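## Task

Same layout: r1 in the laboratory, r2 in the reception, door locked, service window open. Get all three sample tubes from the reception fully seated in the green rack on the lab bench, with the rack still on that bench at the end. The task fails if any sample tube touches the floor or if a robot falls over or is left tilted. When finished, release and move away; anything held in place only by a robot at the end does not count.

## Robot and tools

Robots: r1 and r2 are identical Hello Robot Stretch 3 units. Each has a two-wheel differential base (0.33 m long, 0.34 m wide) with a passive rear omni wheel, a lift on a vertical mast, and one telescoping arm that reaches out to the robot's RIGHT side, ending in a wrist (yaw, pitch, roll) and a two-finger gripper. The base cannot move sideways, so to shift the gripper forward or back you drive the base. Turns pivot about the point midway between the drive wheels, 0.05 m behind the front edge. With the arm retracted and the wrist folded, a turn sweeps a 0.28 m radius; an unfolded, level wrist reaches beyond that.

Frames: each robot reports in its own base frame: origin on the floor between the drive wheels, x forward, y left, z up. hand_pose is in this frame, located where the closed fingertips meet. Odometry is the base frame at scene start and comes from wheel turns only, so slip counts as motion. Heading is positive leftward, -3.142 to 3.142. Robots do not share frames; only images, lidar_m, wrist_depth_mm and head_depth_mm reveal where one robot is relative to the other.

Tool execute_actions: argument actions is a list holding one action or none (an empty list just reports state and images). An action is an object keyed by robot name, "r1" and/or "r2", each with optional "base", "joints", "contact_limits". All listed motions start at once. base takes exactly one of: translate_m (relative offset in metres from the base's current spot, positive forward, -1 to 1) or rotate_rad (relative turn in radians, positive counter-clockwise seen from above, -3.2 to 3.2). joints are absolute targets by name: lift_m 0 to 1.1 (arm height); arm_m 0 to 0.52 (extension); wrist_yaw_rad -1.345 to 4.42 (0 along the arm, positive toward the front, 3.0 folds over the base); wrist_pitch_rad -1.57 to 0.451 (0 level, negative tips fingers down); wrist_roll_rad -2.911 to 2.911; gripper_m -0.089 to 0.179 (larger is wider; the real fingertip gap is smaller by about 0.007 nearly closed, 0.025 fully open); head_pan_rad -3.953 to 1.73 (0 forward, positive left, -1.57 looks along the arm); head_tilt_rad -1.53 to 0.419 (negative looks down). contact_limits accepts only arm_m: a motor effort percentage 1 to 100 at which the arm motion halts with contact_stop. Optional cameras lists which images to return (r1_head_camera, r1_nav_camera, r1_wrist_camera, r2_head_camera, r2_nav_camera, r2_wrist_camera, or all); omitted means all, [] none. Any unknown key or out-of-range number rejects the entire call. An action runs at most 15 s. Joints or robots left out may still be driving toward earlier targets.

Other tools: wait(seconds 0 to 10) lets the scene run and returns state and images. zoom_image(camera, region [x0,y0,x1,y1] pixels, max 504x504) enlarges part of that camera's latest image. finished_scene(scene 1 or 2) ends the scene irreversibly and reports success. Once a result reports a stop, later calls in that same reply are skipped.

Results: base_status and joint_status tell how each motion ended: done (for the base, wheels turned the commanded amount even if slipping), off_target (stopped short and may still push), contact_stop, time_out, torque_fault (after these the old target is dropped). A joint that contact-stopped goes slack until commanded again; a slack lift can sink under load. on_its_own covers uncommanded joints; its held at value is the target, not the position. motor_effort is percent of max, positive toward larger values, bracket is peak; readings carry sizeable errors. lidar_m: 12 distances in 30-degree sectors, first straight ahead then counter-clockwise (4th left, 7th behind, 10th right), plane 0.17 m above floor, range 0.15 to 12 m, blind to clear objects and its own robot, sees the other robot. wrist_depth_mm (45 to 1000) and head_depth_mm (280 to 4000) are 7x7 median-depth grids from the top left; - means no reading. base_tilt is in degrees (forward, right positive) with fixed bias up to about 4.

Speed: base reaches 0.30 m/s and 1.9 rad/s only when stowed (lift_m under 0.30, arm_m under 0.03, wrist_yaw_rad over 2.54); otherwise 0.10 m/s and 0.63 rad/s.

Gripper: grip by commanding below the object's width; release by commanding at least 0.02 above where fingers first touched. Neither reading nor done proves a hold; check images.

Cautions: fold or unfold the wrist only with lift_m 0.32 to 0.95, wrist_pitch_rad -0.4, roll near 0; once folded, the lift may go down to 0.25. With wrist_yaw_rad below -0.4 keep pitch at -0.5 or lower. Pushing something rigid with the gripper higher than about 0.45 m can tip the robot; driving while gripping or hooking something fixed, or snagging furniture (especially reversing), can too. If tilted, undo in small steps, pull the gripper free, and lower lift_m near 0.2. Never let robots press together: base contact plus even millimetres of further driving is a hard press that fails the run. Two robots given the same drive may differ by up to 2.5 cm per metre. Wrist servos switch off for 10 s after sustained hard loads. Avoid drops, slams and letting tubes reach the floor; the robots hold their last command while you think, and loose objects may get nudged occasionally.

Each tool is called after "Emit:" as name(argument=value, ...), one argument or row to a line, values as JSON.

## Session

Emit:
execute_actions(
  actions=[],
)

Scene clock: 0.00 s.
r1.base_odometry: x=+0.000 y=+0.000 heading=+0.000 (m, m, rad; r1's odometry frame)
r1.turned_by_wheels: +0.000 (rad since the last result)
r1.turned_by_imu: +0.000 (rad since the last result)
r1.base_tilt: forward=-0.5 right=+0.5 (deg)
r1.lidar_m: 1.04 1.03 1.10 1.63 3.16 2.13 1.13 3.23 1.46 1.15 1.10 1.19
r1.head_depth_mm: 1258 1251 1251 1258 1250 1246 1249 / 1192 1190 1180 1190 1187 1185 1181 / 1129 1130 1121 1127 1125 1127 1122 / 1065 1072 1072 1065 1069 1070 1066 / 1021 1024 1025 1028 1022 1021 1021 / 981 982 982 984 980 980 982 / 939 934 937 938 940 940 938
r1.base_status: not commanded
r1.joint_positions: lift_m=+0.407 arm_m=+0.000 wrist_yaw_rad=+3.010 wrist_pitch_rad=-0.333 wrist_roll_rad=+0.009 gripper_m=+0.037 head_pan_rad=+0.007 head_tilt_rad=-0.019
r1.joint_status: not commanded
r1.motor_effort: left_wheel=+0 right_wheel=+0 lift_m=+33 arm_m=+0 wrist_yaw_rad=+1 wrist_pitch_rad=+5 wrist_roll_rad=+0 gripper_m=+1 head_pan_rad=+0 head_tilt_rad=+1 (%)
r1.hand_pose: x=+0.0096 y=+0.0874 z=+0.4396 quat_wxyz=(+0.163, +0.706, +0.070, +0.685) (m; r1's base frame)
r1.wrist_depth_mm: - - - - - - 822 / - - - - - - 843 / - - - - - - 868 / - - - - - - 882 / 964 980 - 947 954 946 878 / 767 762 - 769 771 756 760 / 646 645 637 640 627 633 636
r2.base_odometry: x=+0.000 y=+0.000 heading=+0.000 (m, m, rad; r2's odometry frame)
r2.turned_by_wheels: +0.000 (rad since the last result)
r2.turned_by_imu: +0.000 (rad since the last result)
r2.base_tilt: forward=+1.7 right=+1.1 (deg)
r2.lidar_m: 1.41 1.36 1.18 1.18 1.35 2.32 1.34 0.77 2.00 2.94 1.67 1.41
r2.head_depth_mm: 1296 1292 1287 1288 1291 1285 1283 / 1328 1325 1313 1316 1319 1314 1318 / 1357 1344 1341 1345 1342 1338 1344 / 1409 1402 1398 1396 1390 1393 1396 / 1439 1442 1436 1428 1430 1435 1427 / 1473 1471 1469 1473 1471 1462 1456 / 1509 1501 1508 1503 1507 1497 1495
r2.base_status: not commanded
r2.joint_positions: lift_m=+0.312 arm_m=+0.002 wrist_yaw_rad=+2.892 wrist_pitch_rad=-0.616 wrist_roll_rad=-0.007 gripper_m=+0.037 head_pan_rad=-0.005 head_tilt_rad=+0.001
r2.joint_status: not commanded
r2.motor_effort: left_wheel=+1 right_wheel=+0 lift_m=+35 arm_m=-1 wrist_yaw_rad=+0 wrist_pitch_rad=+6 wrist_roll_rad=+0 gripper_m=+1 head_pan_rad=-1 head_tilt_rad=+1 (%)
r2.hand_pose: x=+0.0271 y=+0.0421 z=+0.2826 quat_wxyz=(+0.296, +0.693, +0.130, +0.645) (m; r2's base frame)
r2.wrist_depth_mm: - 866 901 936 935 958 - / - 742 737 742 774 789 789 / 600 621 629 635 646 665 676 / 530 - 545 561 554 569 580 / 477 - - 494 501 500 508 / - - - 435 444 452 455 / - - - 402 403 409 410
pictures: r1_head_camera (sideways: a quarter turn clockwise sets it upright), r1_nav_camera (sideways: a quarter turn counterclockwise sets it upright), r1_wrist_camera, r2_head_camera (sideways: a quarter turn clockwise sets it upright), r2_nav_camera (sideways: a quarter turn counterclockwise sets it upright), r2_wrist_camera
camera_calibration (this result's frames):
r1_head_camera: T_world_to_cam=[[-0.033246, 0.00785501, -0.999416, 1.32283], [-0.0421132, 0.99907, 0.0092532, -0.00903418], [0.99856, 0.0423962, -0.0328843, -0.00609941], [0, 0, 0, 1]] pos_world=[0.0496892, -0.00110651, 1.32195]
r1_nav_camera: T_world_to_cam=[[0.0146948, 0.0244198, 0.999594, -1.26055], [0.0251398, -0.999395, 0.0240454, 0.0265694], [0.999576, 0.0247762, -0.0152998, -0.0262996], [0, 0, 0, 1]] pos_world=[0.0441441, 0.0579874, 1.259]
r1_wrist_camera: T_world_to_cam=[[0.98987, -0.141546, -0.0110071, 0.00704837], [-0.0743791, -0.450989, -0.889425, 0.468229], [0.12093, 0.881234, -0.456949, 0.287732], [0, 0, 0, 1]] pos_world=[-0.00694616, -0.0413958, 0.548011]
r2_head_camera: T_world_to_cam=[[-0.0124186, -0.0563046, -0.998336, 1.31535], [0.0402214, 0.997577, -0.0567621, 0.0756999], [0.999114, -0.0408594, -0.0101239, -0.0385465], [0, 0, 0, 1]] pos_world=[0.0518024, -0.00303126, 1.31707]
r2_nav_camera: T_world_to_cam=[[-0.0020402, -0.0158397, 0.999872, -1.26063], [-0.0308698, -0.999397, -0.0158951, 0.0785209], [0.999521, -0.0308983, 0.00155, -0.0561378], [0, 0, 0, 1]] pos_world=[0.0559629, 0.0567709, 1.26181]
r2_wrist_camera: T_world_to_cam=[[0.966105, -0.251105, 0.0599032, -0.0406815], [-0.145, -0.71982, -0.678847, 0.250098], [0.213581, 0.647152, -0.731832, 0.334925], [0, 0, 0, 1]] pos_world=[0.00403297, -0.0469374, 0.417324]
Images, in order (width x height): r1_head_camera 896x504, r1_nav_camera 672x504, r1_wrist_camera 644x364, r2_head_camera 896x504, r2_nav_camera 672x504, r2_wrist_camera 644x364.

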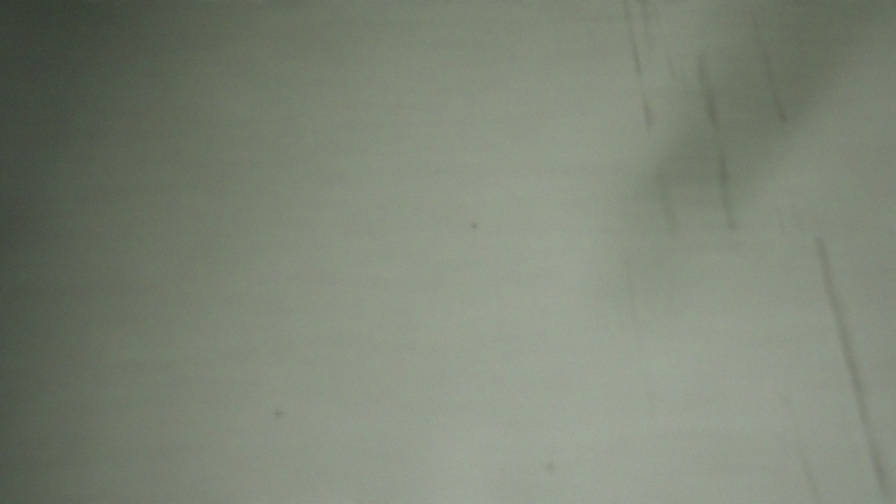

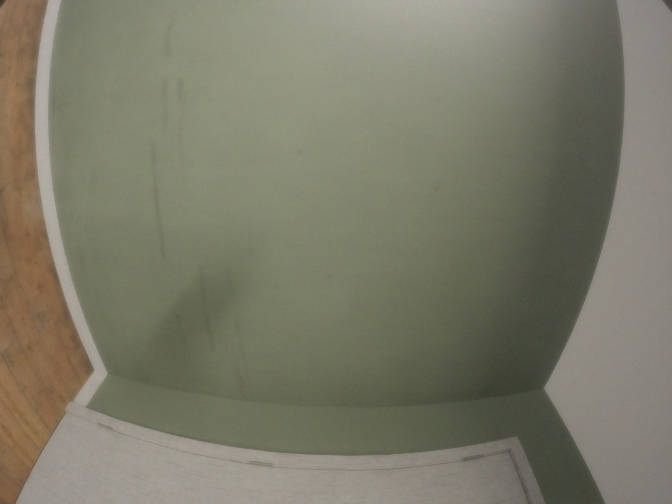

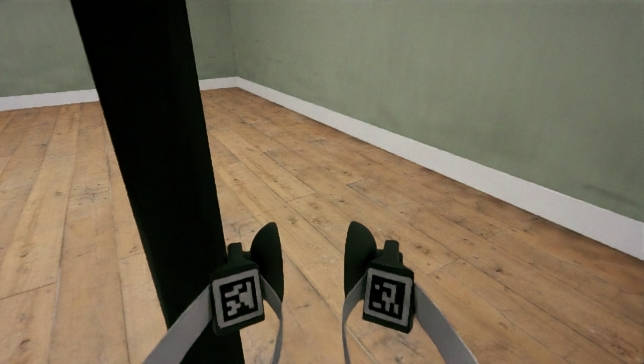

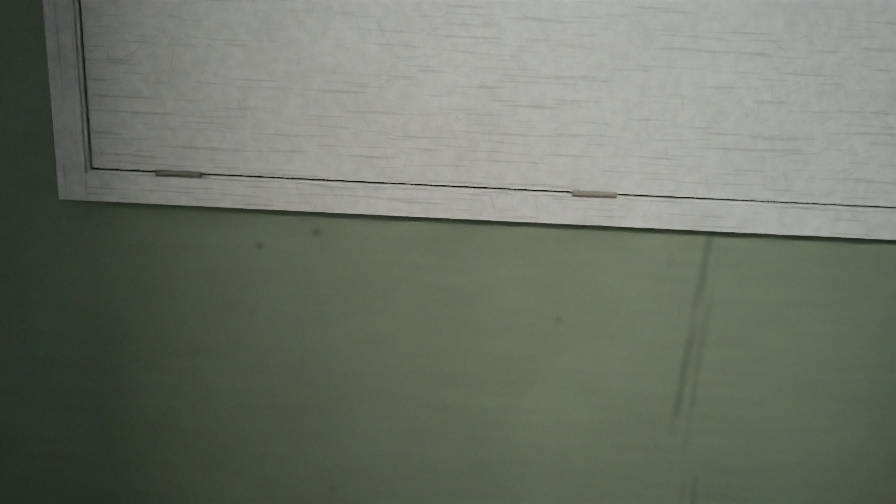

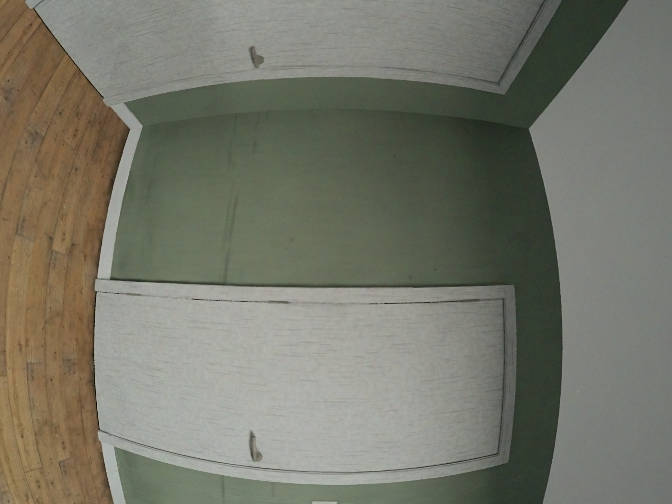

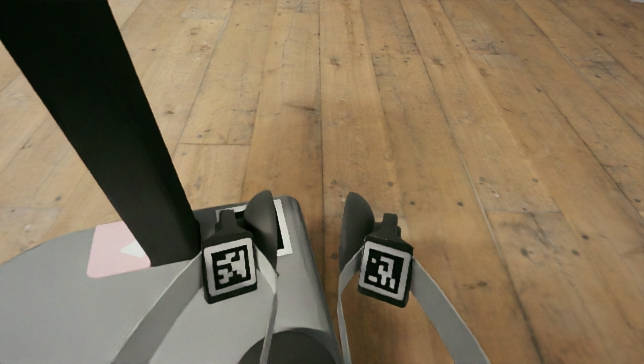

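Emit:
execute_actions(
  actions=[
    {"r1": {"joints": {"head_pan_rad": -2.7, "head_tilt_rad": -0.4}}, "r2": {"joints": {"head_pan_rad": -3.5, "head_tilt_rad": -0.4}}},
  ],
  cameras=["r1_head_camera", "r1_nav_camera", "r2_head_camera", "r2_nav_camera"],
)

Scene clock: 9.60 s.
r1.base_odometry: x=+0.000 y=+0.000 heading=+0.000 (m, m, rad; r1's odometry frame)
r1.turned_by_wheels: +0.000 (rad since the last result)
r1.turned_by_imu: +0.000 (rad since the last result)
r1.base_tilt: forward=-0.6 right=+0.5 (deg)
r1.lidar_m: 1.04 1.03 1.10 1.62 3.18 2.13 1.13 3.24 1.47 1.15 1.10 1.19
r1.head_depth_mm: 3208 3396 3677 2928 2046 1692 1355 / 3163 3410 3767 3419 2274 1694 1375 / 3199 3443 3713 3452 2303 1703 1362 / 3158 3449 3754 3494 2289 1719 1378 / 3263 3466 3812 3542 2336 1714 1373 / 3260 3476 3659 3430 2351 1731 1384 / 2910 2892 2878 2818 2400 1755 1398
r1.base_status: not commanded
r1.joint_positions: lift_m=+0.407 arm_m=+0.000 wrist_yaw_rad=+3.010 wrist_pitch_rad=-0.333 wrist_roll_rad=+0.009 gripper_m=+0.037 head_pan_rad=-2.693 head_tilt_rad=-0.395
r1.joint_status: all done
r1.motor_effort: left_wheel=+0(0) right_wheel=+0(1) lift_m=+33(33) arm_m=+0(0) wrist_yaw_rad=+0(0) wrist_pitch_rad=+5(5) wrist_roll_rad=+0(0) gripper_m=+1(1) head_pan_rad=-2(39) head_tilt_rad=-3(29) (%)
r1.hand_pose: x=+0.0096 y=+0.0874 z=+0.4396 quat_wxyz=(+0.163, +0.706, +0.070, +0.685) (m; r1's base frame)
r1.wrist_depth_mm: - - - - - - 806 / - - - - - - 838 / - - - - - - 859 / - - - - - - 912 / 957 963 - 951 944 951 879 / 773 765 - 770 784 769 754 / 644 640 641 638 635 632 638
r2.base_odometry: x=+0.000 y=+0.000 heading=+0.000 (m, m, rad; r2's odometry frame)
r2.turned_by_wheels: +0.000 (rad since the last result)
r2.turned_by_imu: +0.001 (rad since the last result)
r2.base_tilt: forward=+1.7 right=+1.0 (deg)
r2.lidar_m: 1.41 1.36 1.18 1.18 1.36 2.32 1.34 0.77 2.00 2.94 1.66 1.41
r2.head_depth_mm: 2683 2654 2631 2623 2371 1773 1437 / 2879 3094 3285 3190 2297 1756 1426 / 2862 3035 3295 3286 2288 1746 1429 / 2864 3020 3241 3304 2284 1745 1409 / 2818 2990 3226 3250 2250 1726 1404 / 2771 2990 3281 3220 2232 1710 1402 / 2780 2987 3174 3115 2208 1706 1386
r2.base_status: not commanded
r2.joint_positions: lift_m=+0.312 arm_m=+0.002 wrist_yaw_rad=+2.892 wrist_pitch_rad=-0.616 wrist_roll_rad=-0.007 gripper_m=+0.037 head_pan_rad=-3.493 head_tilt_rad=-0.395
r2.joint_status: all done
r2.motor_effort: left_wheel=+0(1) right_wheel=+0(0) lift_m=+35(35) arm_m=-1(1) wrist_yaw_rad=+0(0) wrist_pitch_rad=+6(5) wrist_roll_rad=+0(0) gripper_m=+0(0) head_pan_rad=-3(32) head_tilt_rad=-1(20) (%)
r2.hand_pose: x=+0.0271 y=+0.0421 z=+0.2826 quat_wxyz=(+0.296, +0.693, +0.130, +0.645) (m; r2's base frame)
r2.wrist_depth_mm: - 882 909 918 944 979 - / - 733 731 753 763 776 803 / 610 613 628 633 662 662 676 / 527 - 540 552 561 565 586 / 479 - - 492 506 500 511 / - - - 435 448 450 456 / - - - 406 403 411 410
pictures: r1_head_camera (sideways: a quarter turn clockwise sets it upright), r1_nav_camera (sideways: a quarter turn counterclockwise sets it upright), r2_head_camera (sideways: a quarter turn clockwise sets it upright), r2_nav_camera (sideways: a quarter turn counterclockwise sets it upright)
camera_calibration (this result's frames):
r1_head_camera: T_world_to_cam=[[0.362207, 0.165454, -0.917295, 1.21304], [0.459794, -0.887767, 0.0214286, -0.0279393], [-0.810799, -0.429529, -0.397631, 0.47969], [0, 0, 0, 1]] pos_world=[-0.0375918, -0.0194643, 1.30405]
r1_nav_camera: T_world_to_cam=[[-0.332856, -0.187289, 0.924192, -1.15979], [-0.456682, 0.88949, 0.0157782, 0.0402814], [-0.825014, -0.41681, -0.381603, 0.461618], [0, 0, 0, 1]] pos_world=[0.013194, -0.0606386, 1.24739]
r2_head_camera: T_world_to_cam=[[0.391712, -0.0834725, -0.916294, 1.20557], [-0.352874, -0.933353, -0.0658254, 0.0898652], [-0.849731, 0.349121, -0.39506, 0.47377], [0, 0, 0, 1]] pos_world=[-0.0379491, 0.0191053, 1.29774]
r2_nav_camera: T_world_to_cam=[[-0.355235, 0.147024, 0.923143, -1.15808], [0.371707, 0.928338, -0.00481458, 0.0616341], [-0.857696, 0.341428, -0.384428, 0.457592], [0, 0, 0, 1]] pos_world=[-0.0418275, -0.0431858, 1.24528]
Images, in order (width x height): r1_head_camera 896x504, r1_nav_camera 672x504, r2_head_camera 896x504, r2_nav_camera 672x504.

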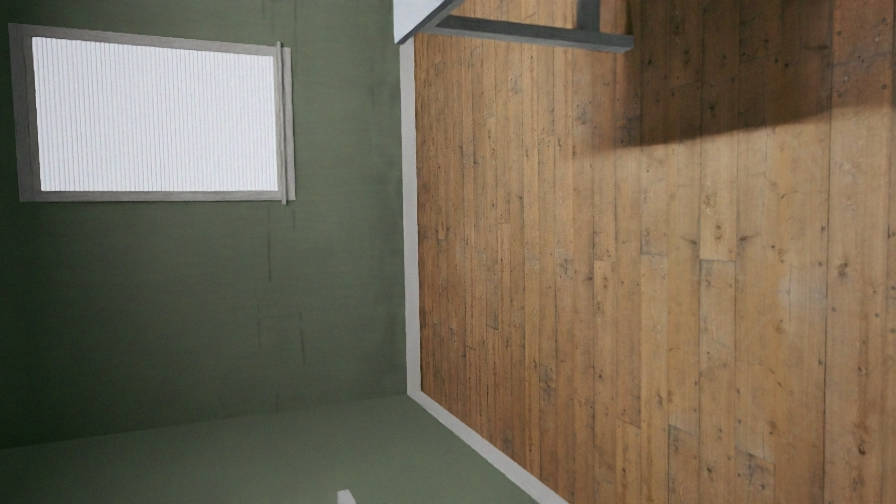

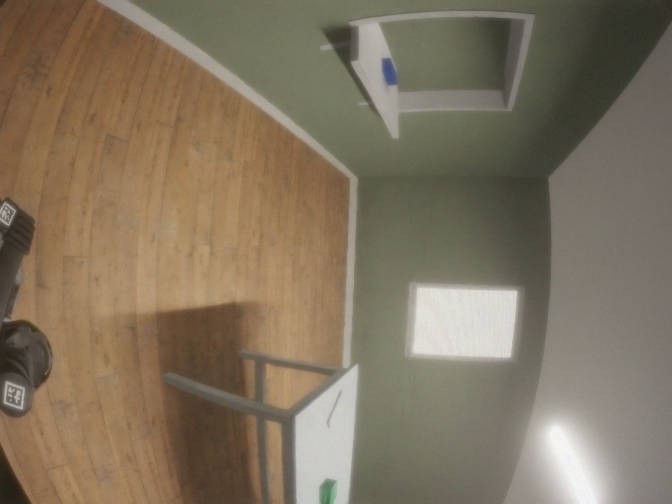

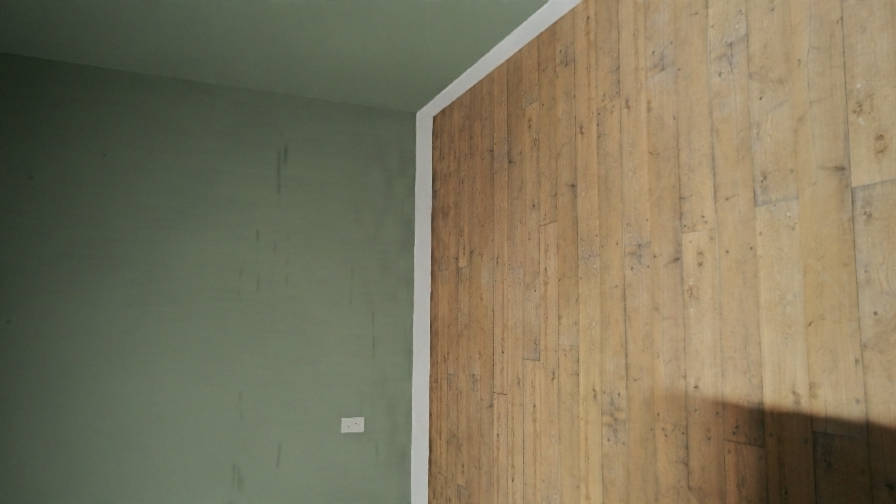

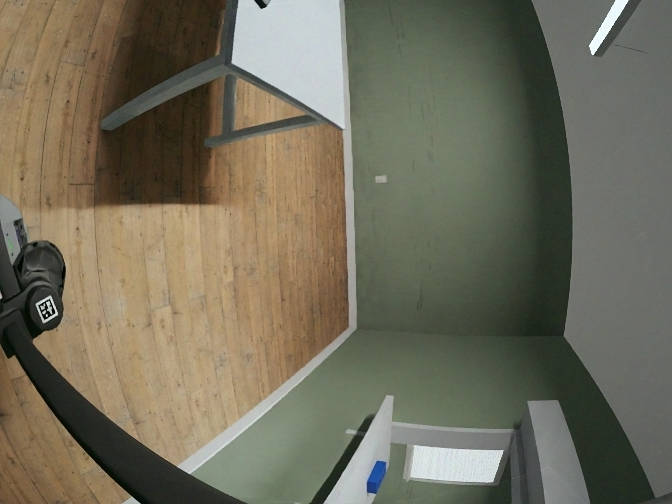

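Emit:
execute_actions(
  actions=[
    {"r1": {"joints": {"head_pan_rad": -3.45, "head_tilt_rad": -0.45}}, "r2": {"joints": {"head_pan_rad": -2.55, "head_tilt_rad": -0.5}}},
  ],
  cameras=["r1_head_camera", "r1_nav_camera", "r2_head_camera", "r2_nav_camera"],
)

Scene clock: 14.73 s.
r1.base_odometry: x=+0.000 y=+0.000 heading=+0.000 (m, m, rad; r1's odometry frame)
r1.turned_by_wheels: +0.000 (rad since the last result)
r1.turned_by_imu: +0.000 (rad since the last result)
r1.base_tilt: forward=-0.7 right=+0.5 (deg)
r1.lidar_m: 1.04 1.03 1.10 1.63 3.17 2.14 1.12 3.23 1.47 1.14 1.10 1.19
r1.head_depth_mm: 3121 3322 3349 2851 2108 1612 1312 / 3470 3710 2240 2847 2102 1620 1317 / 3764 - 2261 2599 2083 1630 1316 / - - - 1574 2153 1629 1317 / 3818 - - 1390 2081 1538 1338 / 3618 3894 - 1401 2070 1660 1346 / 3319 3509 3848 1763 2024 1661 1334
r1.base_status: not commanded
r1.joint_positions: lift_m=+0.407 arm_m=+0.000 wrist_yaw_rad=+3.010 wrist_pitch_rad=-0.333 wrist_roll_rad=+0.009 gripper_m=+0.037 head_pan_rad=-3.443 head_tilt_rad=-0.444
r1.joint_status: all done
r1.motor_effort: left_wheel=+0(0) right_wheel=-1(1) lift_m=+33(33) arm_m=+0(0) wrist_yaw_rad=+1(1) wrist_pitch_rad=+4(4) wrist_roll_rad=+1(0) gripper_m=+1(1) head_pan_rad=-2(35) head_tilt_rad=-3(10) (%)
r1.hand_pose: x=+0.0096 y=+0.0874 z=+0.4396 quat_wxyz=(+0.163, +0.706, +0.070, +0.685) (m; r1's base frame)
r1.wrist_depth_mm: - - - - - - 812 / - - - - - - 846 / - - - - - - 867 / - - - - - - 896 / 975 972 - 950 972 929 887 / 767 773 - 764 781 761 757 / 642 644 639 644 634 643 633
r2.base_odometry: x=+0.000 y=+0.000 heading=+0.000 (m, m, rad; r2's odometry frame)
r2.turned_by_wheels: +0.000 (rad since the last result)
r2.turned_by_imu: +0.001 (rad since the last result)
r2.base_tilt: forward=+1.6 right=+1.0 (deg)
r2.lidar_m: 1.41 1.36 1.18 1.18 1.36 2.32 1.34 0.77 2.00 2.94 1.66 1.41
r2.head_depth_mm: 3209 3366 3596 1196 1966 1610 1344 / 3497 3692 3857 1146 1728 1610 1332 / 3765 - 1745 1127 944 1102 1264 / 3533 3901 1705 1100 1903 1585 1285 / 3315 3533 1675 1165 1959 1572 1317 / 3070 3323 1636 2300 1950 1556 1302 / 2845 3055 1634 2570 1922 1554 1296
r2.base_status: not commanded
r2.joint_positions: lift_m=+0.312 arm_m=+0.002 wrist_yaw_rad=+2.892 wrist_pitch_rad=-0.616 wrist_roll_rad=-0.007 gripper_m=+0.037 head_pan_rad=-2.557 head_tilt_rad=-0.493
r2.joint_status: all done
r2.motor_effort: left_wheel=+1(0) right_wheel=+0(0) lift_m=+35(35) arm_m=-1(1) wrist_yaw_rad=+0(0) wrist_pitch_rad=+5(6) wrist_roll_rad=+0(0) gripper_m=+0(0) head_pan_rad=+2(27) head_tilt_rad=-2(11) (%)
r2.hand_pose: x=+0.0271 y=+0.0421 z=+0.2826 quat_wxyz=(+0.296, +0.693, +0.130, +0.645) (m; r2's base frame)
r2.wrist_depth_mm: - 899 902 940 943 965 - / - 729 743 756 776 795 805 / 609 624 626 640 651 665 669 / 533 - 552 553 563 579 591 / 487 - - 490 501 498 516 / - - - 436 447 444 454 / - - - 404 402 408 409
pictures: r1_head_camera (sideways: a quarter turn clockwise sets it upright), r1_nav_camera (sideways: a quarter turn counterclockwise sets it upright), r2_head_camera (sideways: a quarter turn clockwise sets it upright), r2_nav_camera (sideways: a quarter turn counterclockwise sets it upright)
camera_calibration (this result's frames):
r1_head_camera: T_world_to_cam=[[0.420397, -0.139062, -0.896621, 1.18571], [-0.269745, -0.962661, 0.0228305, -0.0253128], [-0.866317, 0.232261, -0.442211, 0.538041], [0, 0, 0, 1]] pos_world=[-0.0391812, 0.0155539, 1.30163]
r1_nav_camera: T_world_to_cam=[[-0.414147, 0.103186, 0.904343, -1.1334], [0.271446, 0.962344, 0.0145058, 0.0374972], [-0.868792, 0.251487, -0.426561, 0.52039], [0, 0, 0, 1]] pos_world=[-0.0274604, -0.0500064, 1.24641]
r2_head_camera: T_world_to_cam=[[0.373207, 0.314433, -0.872839, 1.149], [0.547325, -0.834273, -0.0665159, 0.0852645], [-0.749101, -0.452903, -0.483453, 0.588178], [0, 0, 0, 1]] pos_world=[-0.0348769, -0.0237624, 1.29292]
r2_nav_camera: T_world_to_cam=[[-0.403328, -0.247767, 0.880874, -1.10265], [-0.526395, 0.850238, -0.00187192, 0.0632811], [-0.748488, -0.464443, -0.473348, 0.572635], [0, 0, 0, 1]] pos_world=[0.0171935, -0.0610473, 1.24247]
Images, in order (width x height): r1_head_camera 896x504, r1_nav_camera 672x504, r2_head_camera 896x504, r2_nav_camera 672x504.

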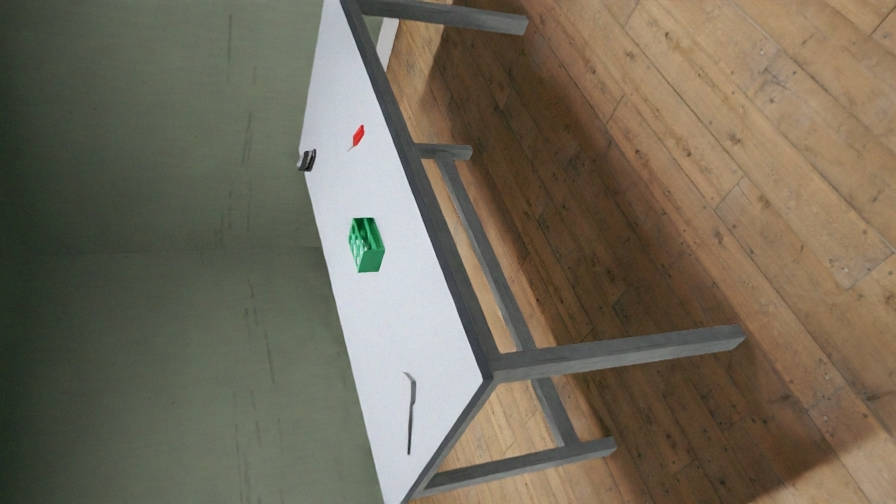

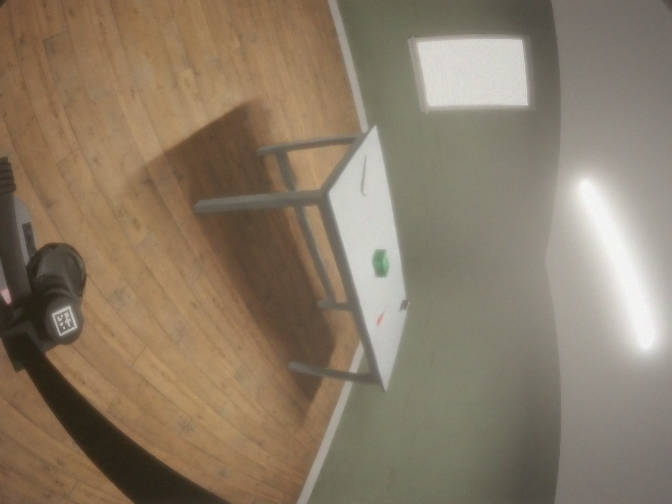

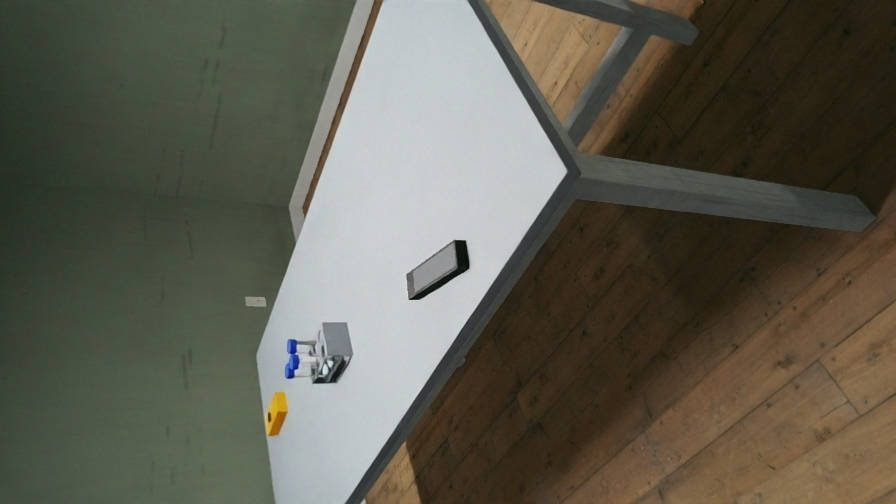

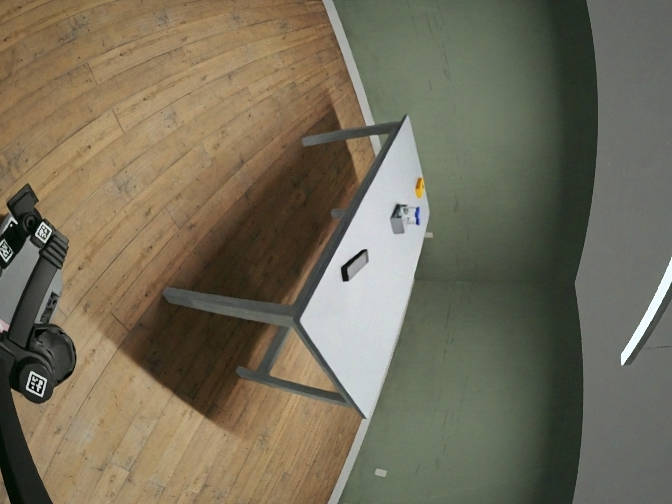

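Emit:
zoom_image(
  camera="r2_head_camera",
  region=[250, 300, 390, 410],
)

Emit:
zoom_image(
  camera="r1_head_camera",
  region=[300, 190, 440, 300],
)

Region (250, 300, 390, 410) of r2_head_camera's 896x504 image, scaled by 3.600, with more detail than that image has; it fills the top 396 rows of this view, and the rest is white.

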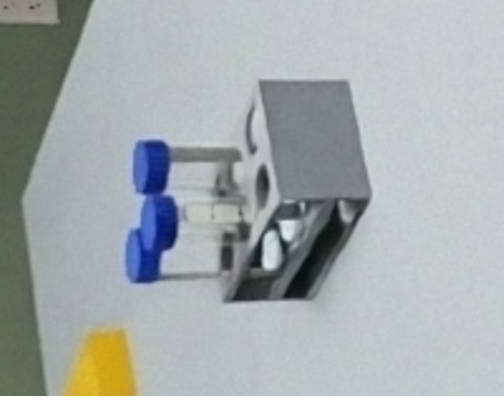

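Region (300, 190, 440, 300) of r1_head_camera's 896x504 image, scaled by 3.600, with more detail than that image has; it fills the top 396 rows of this view, and the rest is white.

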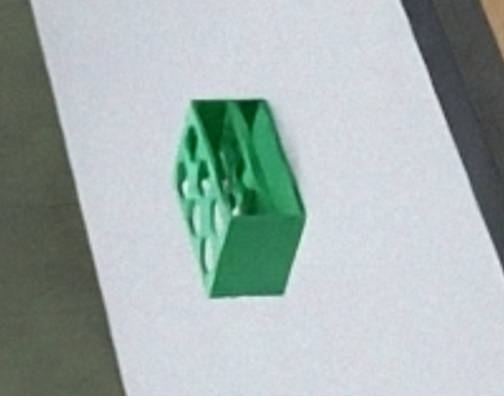

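Emit:
execute_actions(
  actions=[
    {"r1": {"base": {"rotate_rad": -0.575}, "joints": {"lift_m": 0.28, "wrist_pitch_rad": -0.4, "head_pan_rad": -1.57, "head_tilt_rad": -0.7}}, "r2": {"base": {"rotate_rad": -2.072}, "joints": {"lift_m": 0.28, "wrist_yaw_rad": 3.0, "wrist_pitch_rad": -0.4, "head_pan_rad": -1.57, "head_tilt_rad": -0.7}}},
  ],
  cameras=[],
)

Scene clock: 137.37 s.
r1.base_odometry: x=+0.000 y=+0.000 heading=-0.575 (m, m, rad; r1's odometry frame)
r1.turned_by_wheels: -0.575 (rad since the last result)
r1.turned_by_imu: -0.588 (rad since the last result)
r1.base_tilt: forward=-0.6 right=+0.5 (deg)
r1.lidar_m: 1.17 1.06 1.03 1.08 1.52 3.15 2.18 1.13 3.70 1.54 1.16 1.11
r1.head_depth_mm: 3158 3514 2677 2006 1597 1346 1149 / 2583 3010 2732 2030 1613 1346 1155 / 1973 2359 2561 2035 1618 1351 1160 / 2045 1926 2213 2036 1639 1361 1166 / - 1649 1844 1975 1641 1373 1168 / - 1452 1588 1748 1647 1374 1175 / 1194 1292 1386 1520 1594 1391 1182
r1.base_status: done
r1.joint_positions: lift_m=+0.280 arm_m=+0.000 wrist_yaw_rad=+3.010 wrist_pitch_rad=-0.417 wrist_roll_rad=+0.009 gripper_m=+0.037 head_pan_rad=-1.577 head_tilt_rad=-0.692
r1.joint_status: all done
r1.motor_effort: left_wheel=+2(6) right_wheel=-3(11) lift_m=+30(29) arm_m=+0(0) wrist_yaw_rad=+0(1) wrist_pitch_rad=+5(6) wrist_roll_rad=+0(0) gripper_m=+1(1) head_pan_rad=+3(37) head_tilt_rad=-5(26) (%)
r1.hand_pose: x=+0.0083 y=+0.0777 z=+0.2930 quat_wxyz=(+0.192, +0.703, +0.100, +0.678) (m; r1's base frame)
r1.wrist_depth_mm: - - - - 953 871 803 / - - - - - 911 833 / - - - - - 980 885 / 825 815 818 815 801 800 809 / 647 656 676 636 639 637 636 / 532 533 - 531 539 527 524 / 456 478 - - 443 453 448
r2.base_odometry: x=+0.000 y=+0.000 heading=-2.072 (m, m, rad; r2's odometry frame)
r2.turned_by_wheels: -2.072 (rad since the last result)
r2.turned_by_imu: -2.031 (rad since the last result)
r2.base_tilt: forward=+1.7 right=+1.0 (deg)
r2.lidar_m: 2.00 2.78 1.64 1.41 1.41 1.34 1.18 1.18 1.38 2.44 1.34 0.77
r2.head_depth_mm: 1935 2059 2107 2003 1665 1400 1199 / 2387 2482 2461 2006 1640 1388 1203 / 2913 3087 2568 2000 1634 1378 1194 / 2924 3188 2568 1986 1620 1368 1188 / 2883 3184 2523 1965 1617 1361 1179 / 2826 3065 2503 1952 1596 1345 1175 / 2754 2998 2490 1943 1578 1345 1162
r2.base_status: done
r2.joint_positions: lift_m=+0.280 arm_m=+0.002 wrist_yaw_rad=+2.998 wrist_pitch_rad=-0.420 wrist_roll_rad=-0.007 gripper_m=+0.037 head_pan_rad=-1.577 head_tilt_rad=-0.692
r2.joint_status: all done
r2.motor_effort: left_wheel=+2(8) right_wheel=-4(9) lift_m=+31(31) arm_m=-2(1) wrist_yaw_rad=+1(3) wrist_pitch_rad=+10(9) wrist_roll_rad=+0(0) gripper_m=+0(1) head_pan_rad=+3(29) head_tilt_rad=-2(16) (%)
r2.hand_pose: x=+0.0109 y=+0.0747 z=+0.2923 quat_wxyz=(+0.197, +0.698, +0.098, +0.682) (m; r2's base frame)
r2.wrist_depth_mm: - - - - - - - / - - - - - - - / 782 - 804 816 848 861 878 / 632 625 670 675 676 691 706 / 532 537 - 563 576 572 585 / 472 - - - 484 491 498 / - - - - 427 428 436
pictures: none
No camera images: the call's "cameras" was empty. Leave "cameras" out to get every camera's image.

Emit:
execute_actions(
  actions=[
    {"r1": {"base": {"translate_m": -1.0}}, "r2": {"base": {"translate_m": 1.0}}},
  ],
  cameras=[],
)

Emit:
execute_actions(
  actions=[
    {"r1": {"base": {"translate_m": -0.179}}, "r2": {"base": {"translate_m": 0.288}}},
  ],
  cameras=[],
)

Emit:
execute_actions(
  actions=[
    {"r1": {"base": {"rotate_rad": -0.546}}, "r2": {"base": {"rotate_rad": 0.207}}},
  ],
  cameras=["r1_head_camera", "r2_head_camera"],
)

Scene clock: 147.17 s.
r1.base_odometry: x=-0.839 y=+0.544 heading=-0.575 (m, m, rad; r1's odometry frame)
r1.turned_by_wheels: +0.000 (rad since the last result)
r1.turned_by_imu: +0.000 (rad since the last result)
r1.base_tilt: forward=-0.5 right=+0.5 (deg)
r1.lidar_m: 2.05 1.60 1.56 1.64 2.32 2.32 1.18 1.14 1.11 0.55 2.03 1.98
r1.head_depth_mm: 2707 3070 1086 816 655 1311 1147 / 2866 3219 2562 824 677 1344 1153 / 3115 3478 2766 829 725 1321 1164 / 3034 3468 2752 2065 852 1299 1164 / 2664 2968 2819 2071 1643 1367 1169 / 2372 2649 2694 2089 1661 1381 1170 / 2133 2267 2500 2106 1668 1375 1184
r1.base_status: done
r1.joint_positions: lift_m=+0.280 arm_m=+0.000 wrist_yaw_rad=+3.010 wrist_pitch_rad=-0.417 wrist_roll_rad=+0.009 gripper_m=+0.037 head_pan_rad=-1.577 head_tilt_rad=-0.692
r1.joint_status: not commanded
r1.motor_effort: left_wheel=+2(6) right_wheel=-3(10) lift_m=+31(31) arm_m=+0(0) wrist_yaw_rad=+0(1) wrist_pitch_rad=+5(5) wrist_roll_rad=+0(0) gripper_m=+1(1) head_pan_rad=+4(4) head_tilt_rad=-4(4) (%)
r1.hand_pose: x=+0.0083 y=+0.0777 z=+0.2929 quat_wxyz=(+0.193, +0.703, +0.100, +0.678) (m; r1's base frame)
r1.wrist_depth_mm: - - - - - - - / - - - - - - - / - - - - - - - / 827 827 811 808 800 817 802 / 645 656 677 644 639 639 639 / 533 534 - 530 540 525 527 / 456 482 - - 440 452 449
r2.base_odometry: x=-0.480 y=-0.877 heading=-2.072 (m, m, rad; r2's odometry frame)
r2.turned_by_wheels: +0.000 (rad since the last result)
r2.turned_by_imu: +0.008 (rad since the last result)
r2.base_tilt: forward=+1.7 right=+1.0 (deg)
r2.lidar_m: 1.00 2.17 1.90 1.66 1.67 1.93 2.15 2.15 0.59 1.02 1.02 1.20
r2.head_depth_mm: 2916 3252 2622 838 680 947 1148 / 2860 3160 1082 834 659 1325 1183 / 2792 3120 1072 824 655 1314 1198 / 2700 3063 1055 819 656 1290 1181 / 2683 2983 1045 809 662 598 1175 / 2635 2955 1035 803 655 583 1179 / 2560 2853 1020 795 652 576 1166
r2.base_status: done
r2.joint_positions: lift_m=+0.280 arm_m=+0.002 wrist_yaw_rad=+2.998 wrist_pitch_rad=-0.419 wrist_roll_rad=-0.007 gripper_m=+0.037 head_pan_rad=-1.577 head_tilt_rad=-0.692
r2.joint_status: not commanded
r2.motor_effort: left_wheel=+1(8) right_wheel=-2(7) lift_m=+31(31) arm_m=-2(1) wrist_yaw_rad=+1(2) wrist_pitch_rad=+10(10) wrist_roll_rad=+0(0) gripper_m=+1(0) head_pan_rad=+2(2) head_tilt_rad=-3(3) (%)
r2.hand_pose: x=+0.0108 y=+0.0748 z=+0.2925 quat_wxyz=(+0.196, +0.698, +0.098, +0.682) (m; r2's base frame)
r2.wrist_depth_mm: - - - - - - - / - - - - - - - / 786 - 827 828 836 870 887 / 641 624 668 674 680 698 710 / 535 541 - 559 573 575 585 / 475 - - - 483 494 494 / - - - - 423 429 434
pictures: none
No camera images: the call's "cameras" was empty. Leave "cameras" out to get every camera's image.

Scene clock: 149.80 s.
r1.base_odometry: x=-0.990 y=+0.641 heading=-0.575 (m, m, rad; r1's odometry frame)
r1.turned_by_wheels: +0.000 (rad since the last result)
r1.turned_by_imu: +0.000 (rad since the last result)
r1.base_tilt: forward=-0.6 right=+0.5 (deg)
r1.lidar_m: 2.21 1.70 1.66 1.74 2.23 2.17 1.00 1.04 1.01 0.60 0.58 2.13
r1.head_depth_mm: 2625 2935 1085 813 652 558 1145 / 2828 3124 1108 822 656 588 1144 / 2973 3332 1115 830 662 1290 1154 / 3177 3498 2756 837 668 1355 1167 / 2908 3196 2785 843 715 1120 1175 / 2590 2803 2815 2095 1520 1379 1177 / 2317 2443 2585 2110 1671 1383 1186
r1.base_status: done
r1.joint_positions: lift_m=+0.280 arm_m=+0.000 wrist_yaw_rad=+3.010 wrist_pitch_rad=-0.417 wrist_roll_rad=+0.009 gripper_m=+0.037 head_pan_rad=-1.577 head_tilt_rad=-0.692
r1.joint_status: not commanded
r1.motor_effort: left_wheel=+2(6) right_wheel=-3(10) lift_m=+30(30) arm_m=+0(0) wrist_yaw_rad=+1(1) wrist_pitch_rad=+5(4) wrist_roll_rad=+0(0) gripper_m=+1(0) head_pan_rad=+4(4) head_tilt_rad=-4(4) (%)
r1.hand_pose: x=+0.0083 y=+0.0777 z=+0.2929 quat_wxyz=(+0.193, +0.703, +0.100, +0.678) (m; r1's base frame)
r1.wrist_depth_mm: - - - - - - - / - - - - - - - / - - - - - - - / 828 810 817 798 812 797 797 / 647 641 670 634 643 642 634 / 525 531 - 531 539 529 525 / 458 484 - - 443 446 450
r2.base_odometry: x=-0.619 y=-1.130 heading=-2.072 (m, m, rad; r2's odometry frame)
r2.turned_by_wheels: +0.000 (rad since the last result)
r2.turned_by_imu: +0.003 (rad since the last result)
r2.base_tilt: forward=+1.7 right=+1.0 (deg)
r2.lidar_m: 0.72 1.89 1.98 1.74 1.73 2.02 2.44 0.80 1.09 0.95 0.95 0.74
r2.head_depth_mm: 2842 3175 1100 842 680 600 1206 / 2798 3142 1081 834 676 583 1199 / 2761 3093 1071 825 672 566 1191 / 2666 3011 1058 816 666 562 1170 / 2612 2940 1047 813 663 558 1139 / 2523 2863 1029 690 656 557 1128 / 2507 2769 1015 792 652 553 1109
r2.base_status: done
r2.joint_positions: lift_m=+0.280 arm_m=+0.002 wrist_yaw_rad=+2.998 wrist_pitch_rad=-0.419 wrist_roll_rad=-0.007 gripper_m=+0.037 head_pan_rad=-1.577 head_tilt_rad=-0.692
r2.joint_status: not commanded
r2.motor_effort: left_wheel=+1(9) right_wheel=-2(7) lift_m=+31(31) arm_m=-1(1) wrist_yaw_rad=+1(1) wrist_pitch_rad=+9(10) wrist_roll_rad=+0(0) gripper_m=+0(0) head_pan_rad=+2(1) head_tilt_rad=-3(3) (%)
r2.hand_pose: x=+0.0108 y=+0.0748 z=+0.2926 quat_wxyz=(+0.196, +0.698, +0.098, +0.682) (m; r2's base frame)
r2.wrist_depth_mm: - - - - - - - / - - - - - - - / 782 - 814 825 851 874 887 / 631 629 675 674 678 713 702 / 532 543 - 557 580 576 586 / 470 - - - 490 489 502 / - - - - 425 430 433
pictures: none
No camera images: the call's "cameras" was empty. Leave "cameras" out to get every camera's image.

Scene clock: 151.40 s.
r1.base_odometry: x=-0.990 y=+0.641 heading=-1.120 (m, m, rad; r1's odometry frame)
r1.turned_by_wheels: -0.546 (rad since the last result)
r1.turned_by_imu: -0.557 (rad since the last result)
r1.base_tilt: forward=-0.6 right=+0.5 (deg)
r1.lidar_m: 2.13 2.20 1.71 1.66 1.73 2.24 2.17 1.01 1.05 1.01 1.05 0.57
r1.head_depth_mm: 2664 2949 1088 814 654 584 1146 / 2660 2985 1099 792 655 589 1153 / 2648 2996 1112 746 663 593 1150 / 2670 3018 1123 838 665 595 1160 / 2671 2969 1137 845 669 601 1161 / 2629 2970 1157 853 675 604 1176 / 2657 2986 1165 838 681 610 1180
r1.base_status: done
r1.joint_positions: lift_m=+0.280 arm_m=+0.000 wrist_yaw_rad=+3.010 wrist_pitch_rad=-0.417 wrist_roll_rad=+0.009 gripper_m=+0.037 head_pan_rad=-1.577 head_tilt_rad=-0.692
r1.joint_status: not commanded
r1.motor_effort: left_wheel=+2(7) right_wheel=-3(10) lift_m=+30(30) arm_m=+0(0) wrist_yaw_rad=+0(1) wrist_pitch_rad=+5(5) wrist_roll_rad=+0(0) gripper_m=+2(1) head_pan_rad=+4(3) head_tilt_rad=-4(3) (%)
r1.hand_pose: x=+0.0083 y=+0.0776 z=+0.2929 quat_wxyz=(+0.193, +0.703, +0.100, +0.678) (m; r1's base frame)
r1.wrist_depth_mm: - - - - - - - / - - - - - - - / - - - - - - - / 822 814 815 801 813 800 808 / 642 646 668 644 644 636 637 / 534 536 - 526 532 525 530 / 450 485 - - 445 453 448
r2.base_odometry: x=-0.619 y=-1.130 heading=-1.865 (m, m, rad; r2's odometry frame)
r2.turned_by_wheels: +0.207 (rad since the last result)
r2.turned_by_imu: +0.203 (rad since the last result)
r2.base_tilt: forward=+1.6 right=+1.0 (deg)
r2.lidar_m: 1.89 1.95 1.81 1.73 1.78 2.39 2.43 0.80 1.00 0.95 0.98 0.72
r2.head_depth_mm: 2585 2948 1094 837 682 574 1161 / 2604 2866 1083 832 677 571 1147 / 2588 2879 1070 826 668 566 1147 / 2615 2894 1056 795 667 561 1142 / 2563 2883 1049 681 661 559 1141 / 2603 2877 1034 803 656 556 1131 / 2574 2871 1021 796 652 552 1130
r2.base_status: done
r2.joint_positions: lift_m=+0.280 arm_m=+0.002 wrist_yaw_rad=+2.998 wrist_pitch_rad=-0.419 wrist_roll_rad=-0.007 gripper_m=+0.037 head_pan_rad=-1.577 head_tilt_rad=-0.692
r2.joint_status: not commanded
r2.motor_effort: left_wheel=-1(5) right_wheel=+3(8) lift_m=+31(31) arm_m=-2(2) wrist_yaw_rad=+1(1) wrist_pitch_rad=+9(9) wrist_roll_rad=-1(0) gripper_m=+0(0) head_pan_rad=+1(2) head_tilt_rad=-2(2) (%)
r2.hand_pose: x=+0.0108 y=+0.0748 z=+0.2926 quat_wxyz=(+0.196, +0.698, +0.098, +0.682) (m; r2's base frame)
r2.wrist_depth_mm: - - - - - - - / - - - - - - - / 776 - 811 826 834 869 898 / 634 625 679 670 672 691 717 / 538 538 - 554 577 569 581 / 473 - - - 490 491 500 / - - - - 424 431 437
pictures: r1_head_camera (sideways: a quarter turn clockwise sets it upright), r2_head_camera (sideways: a quarter turn clockwise sets it upright)
camera_calibration (this result's frames):
r1_head_camera: T_world_to_cam=[[0.0120024, 0.649203, -0.76052, 1.01074], [0.999459, 0.0154902, 0.0289962, -0.0410736], [0.0306051, -0.760457, -0.648666, 0.801175], [0, 0, 0, 1]] pos_world=[0.00440007, -0.0462812, 1.28958]
r2_head_camera: T_world_to_cam=[[-0.0525171, 0.647542, -0.760218, 1.00476], [0.997817, 0.00350092, -0.0659488, 0.081761], [-0.0400432, -0.762021, -0.646313, 0.795731], [0, 0, 0, 1]] pos_world=[0.0030484, -0.0445492, 1.28352]
Images, in order (width x height): r1_head_camera 896x504, r2_head_camera 896x504.

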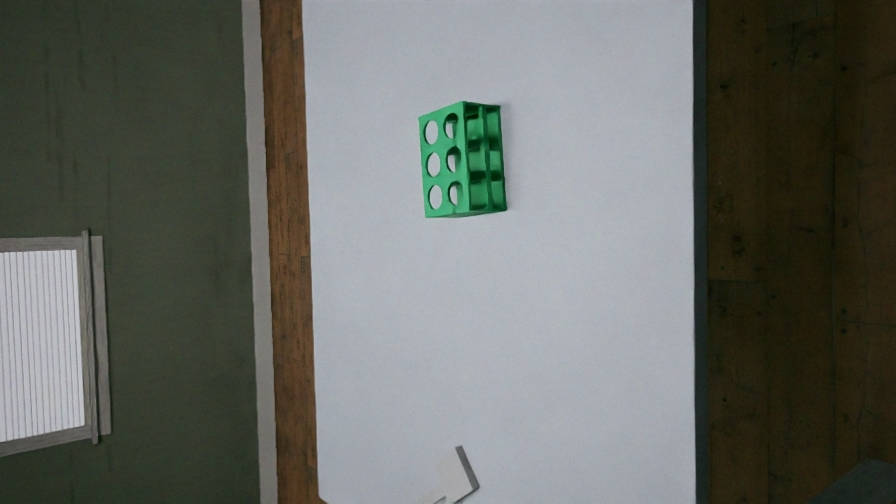

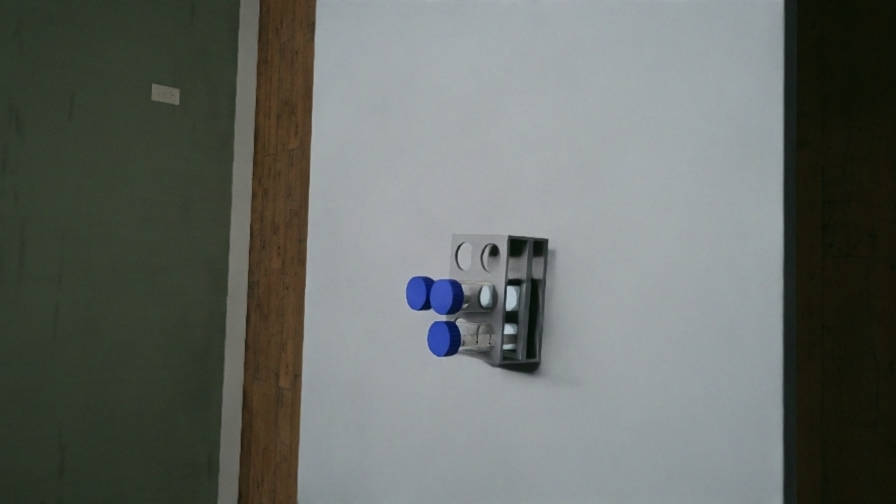

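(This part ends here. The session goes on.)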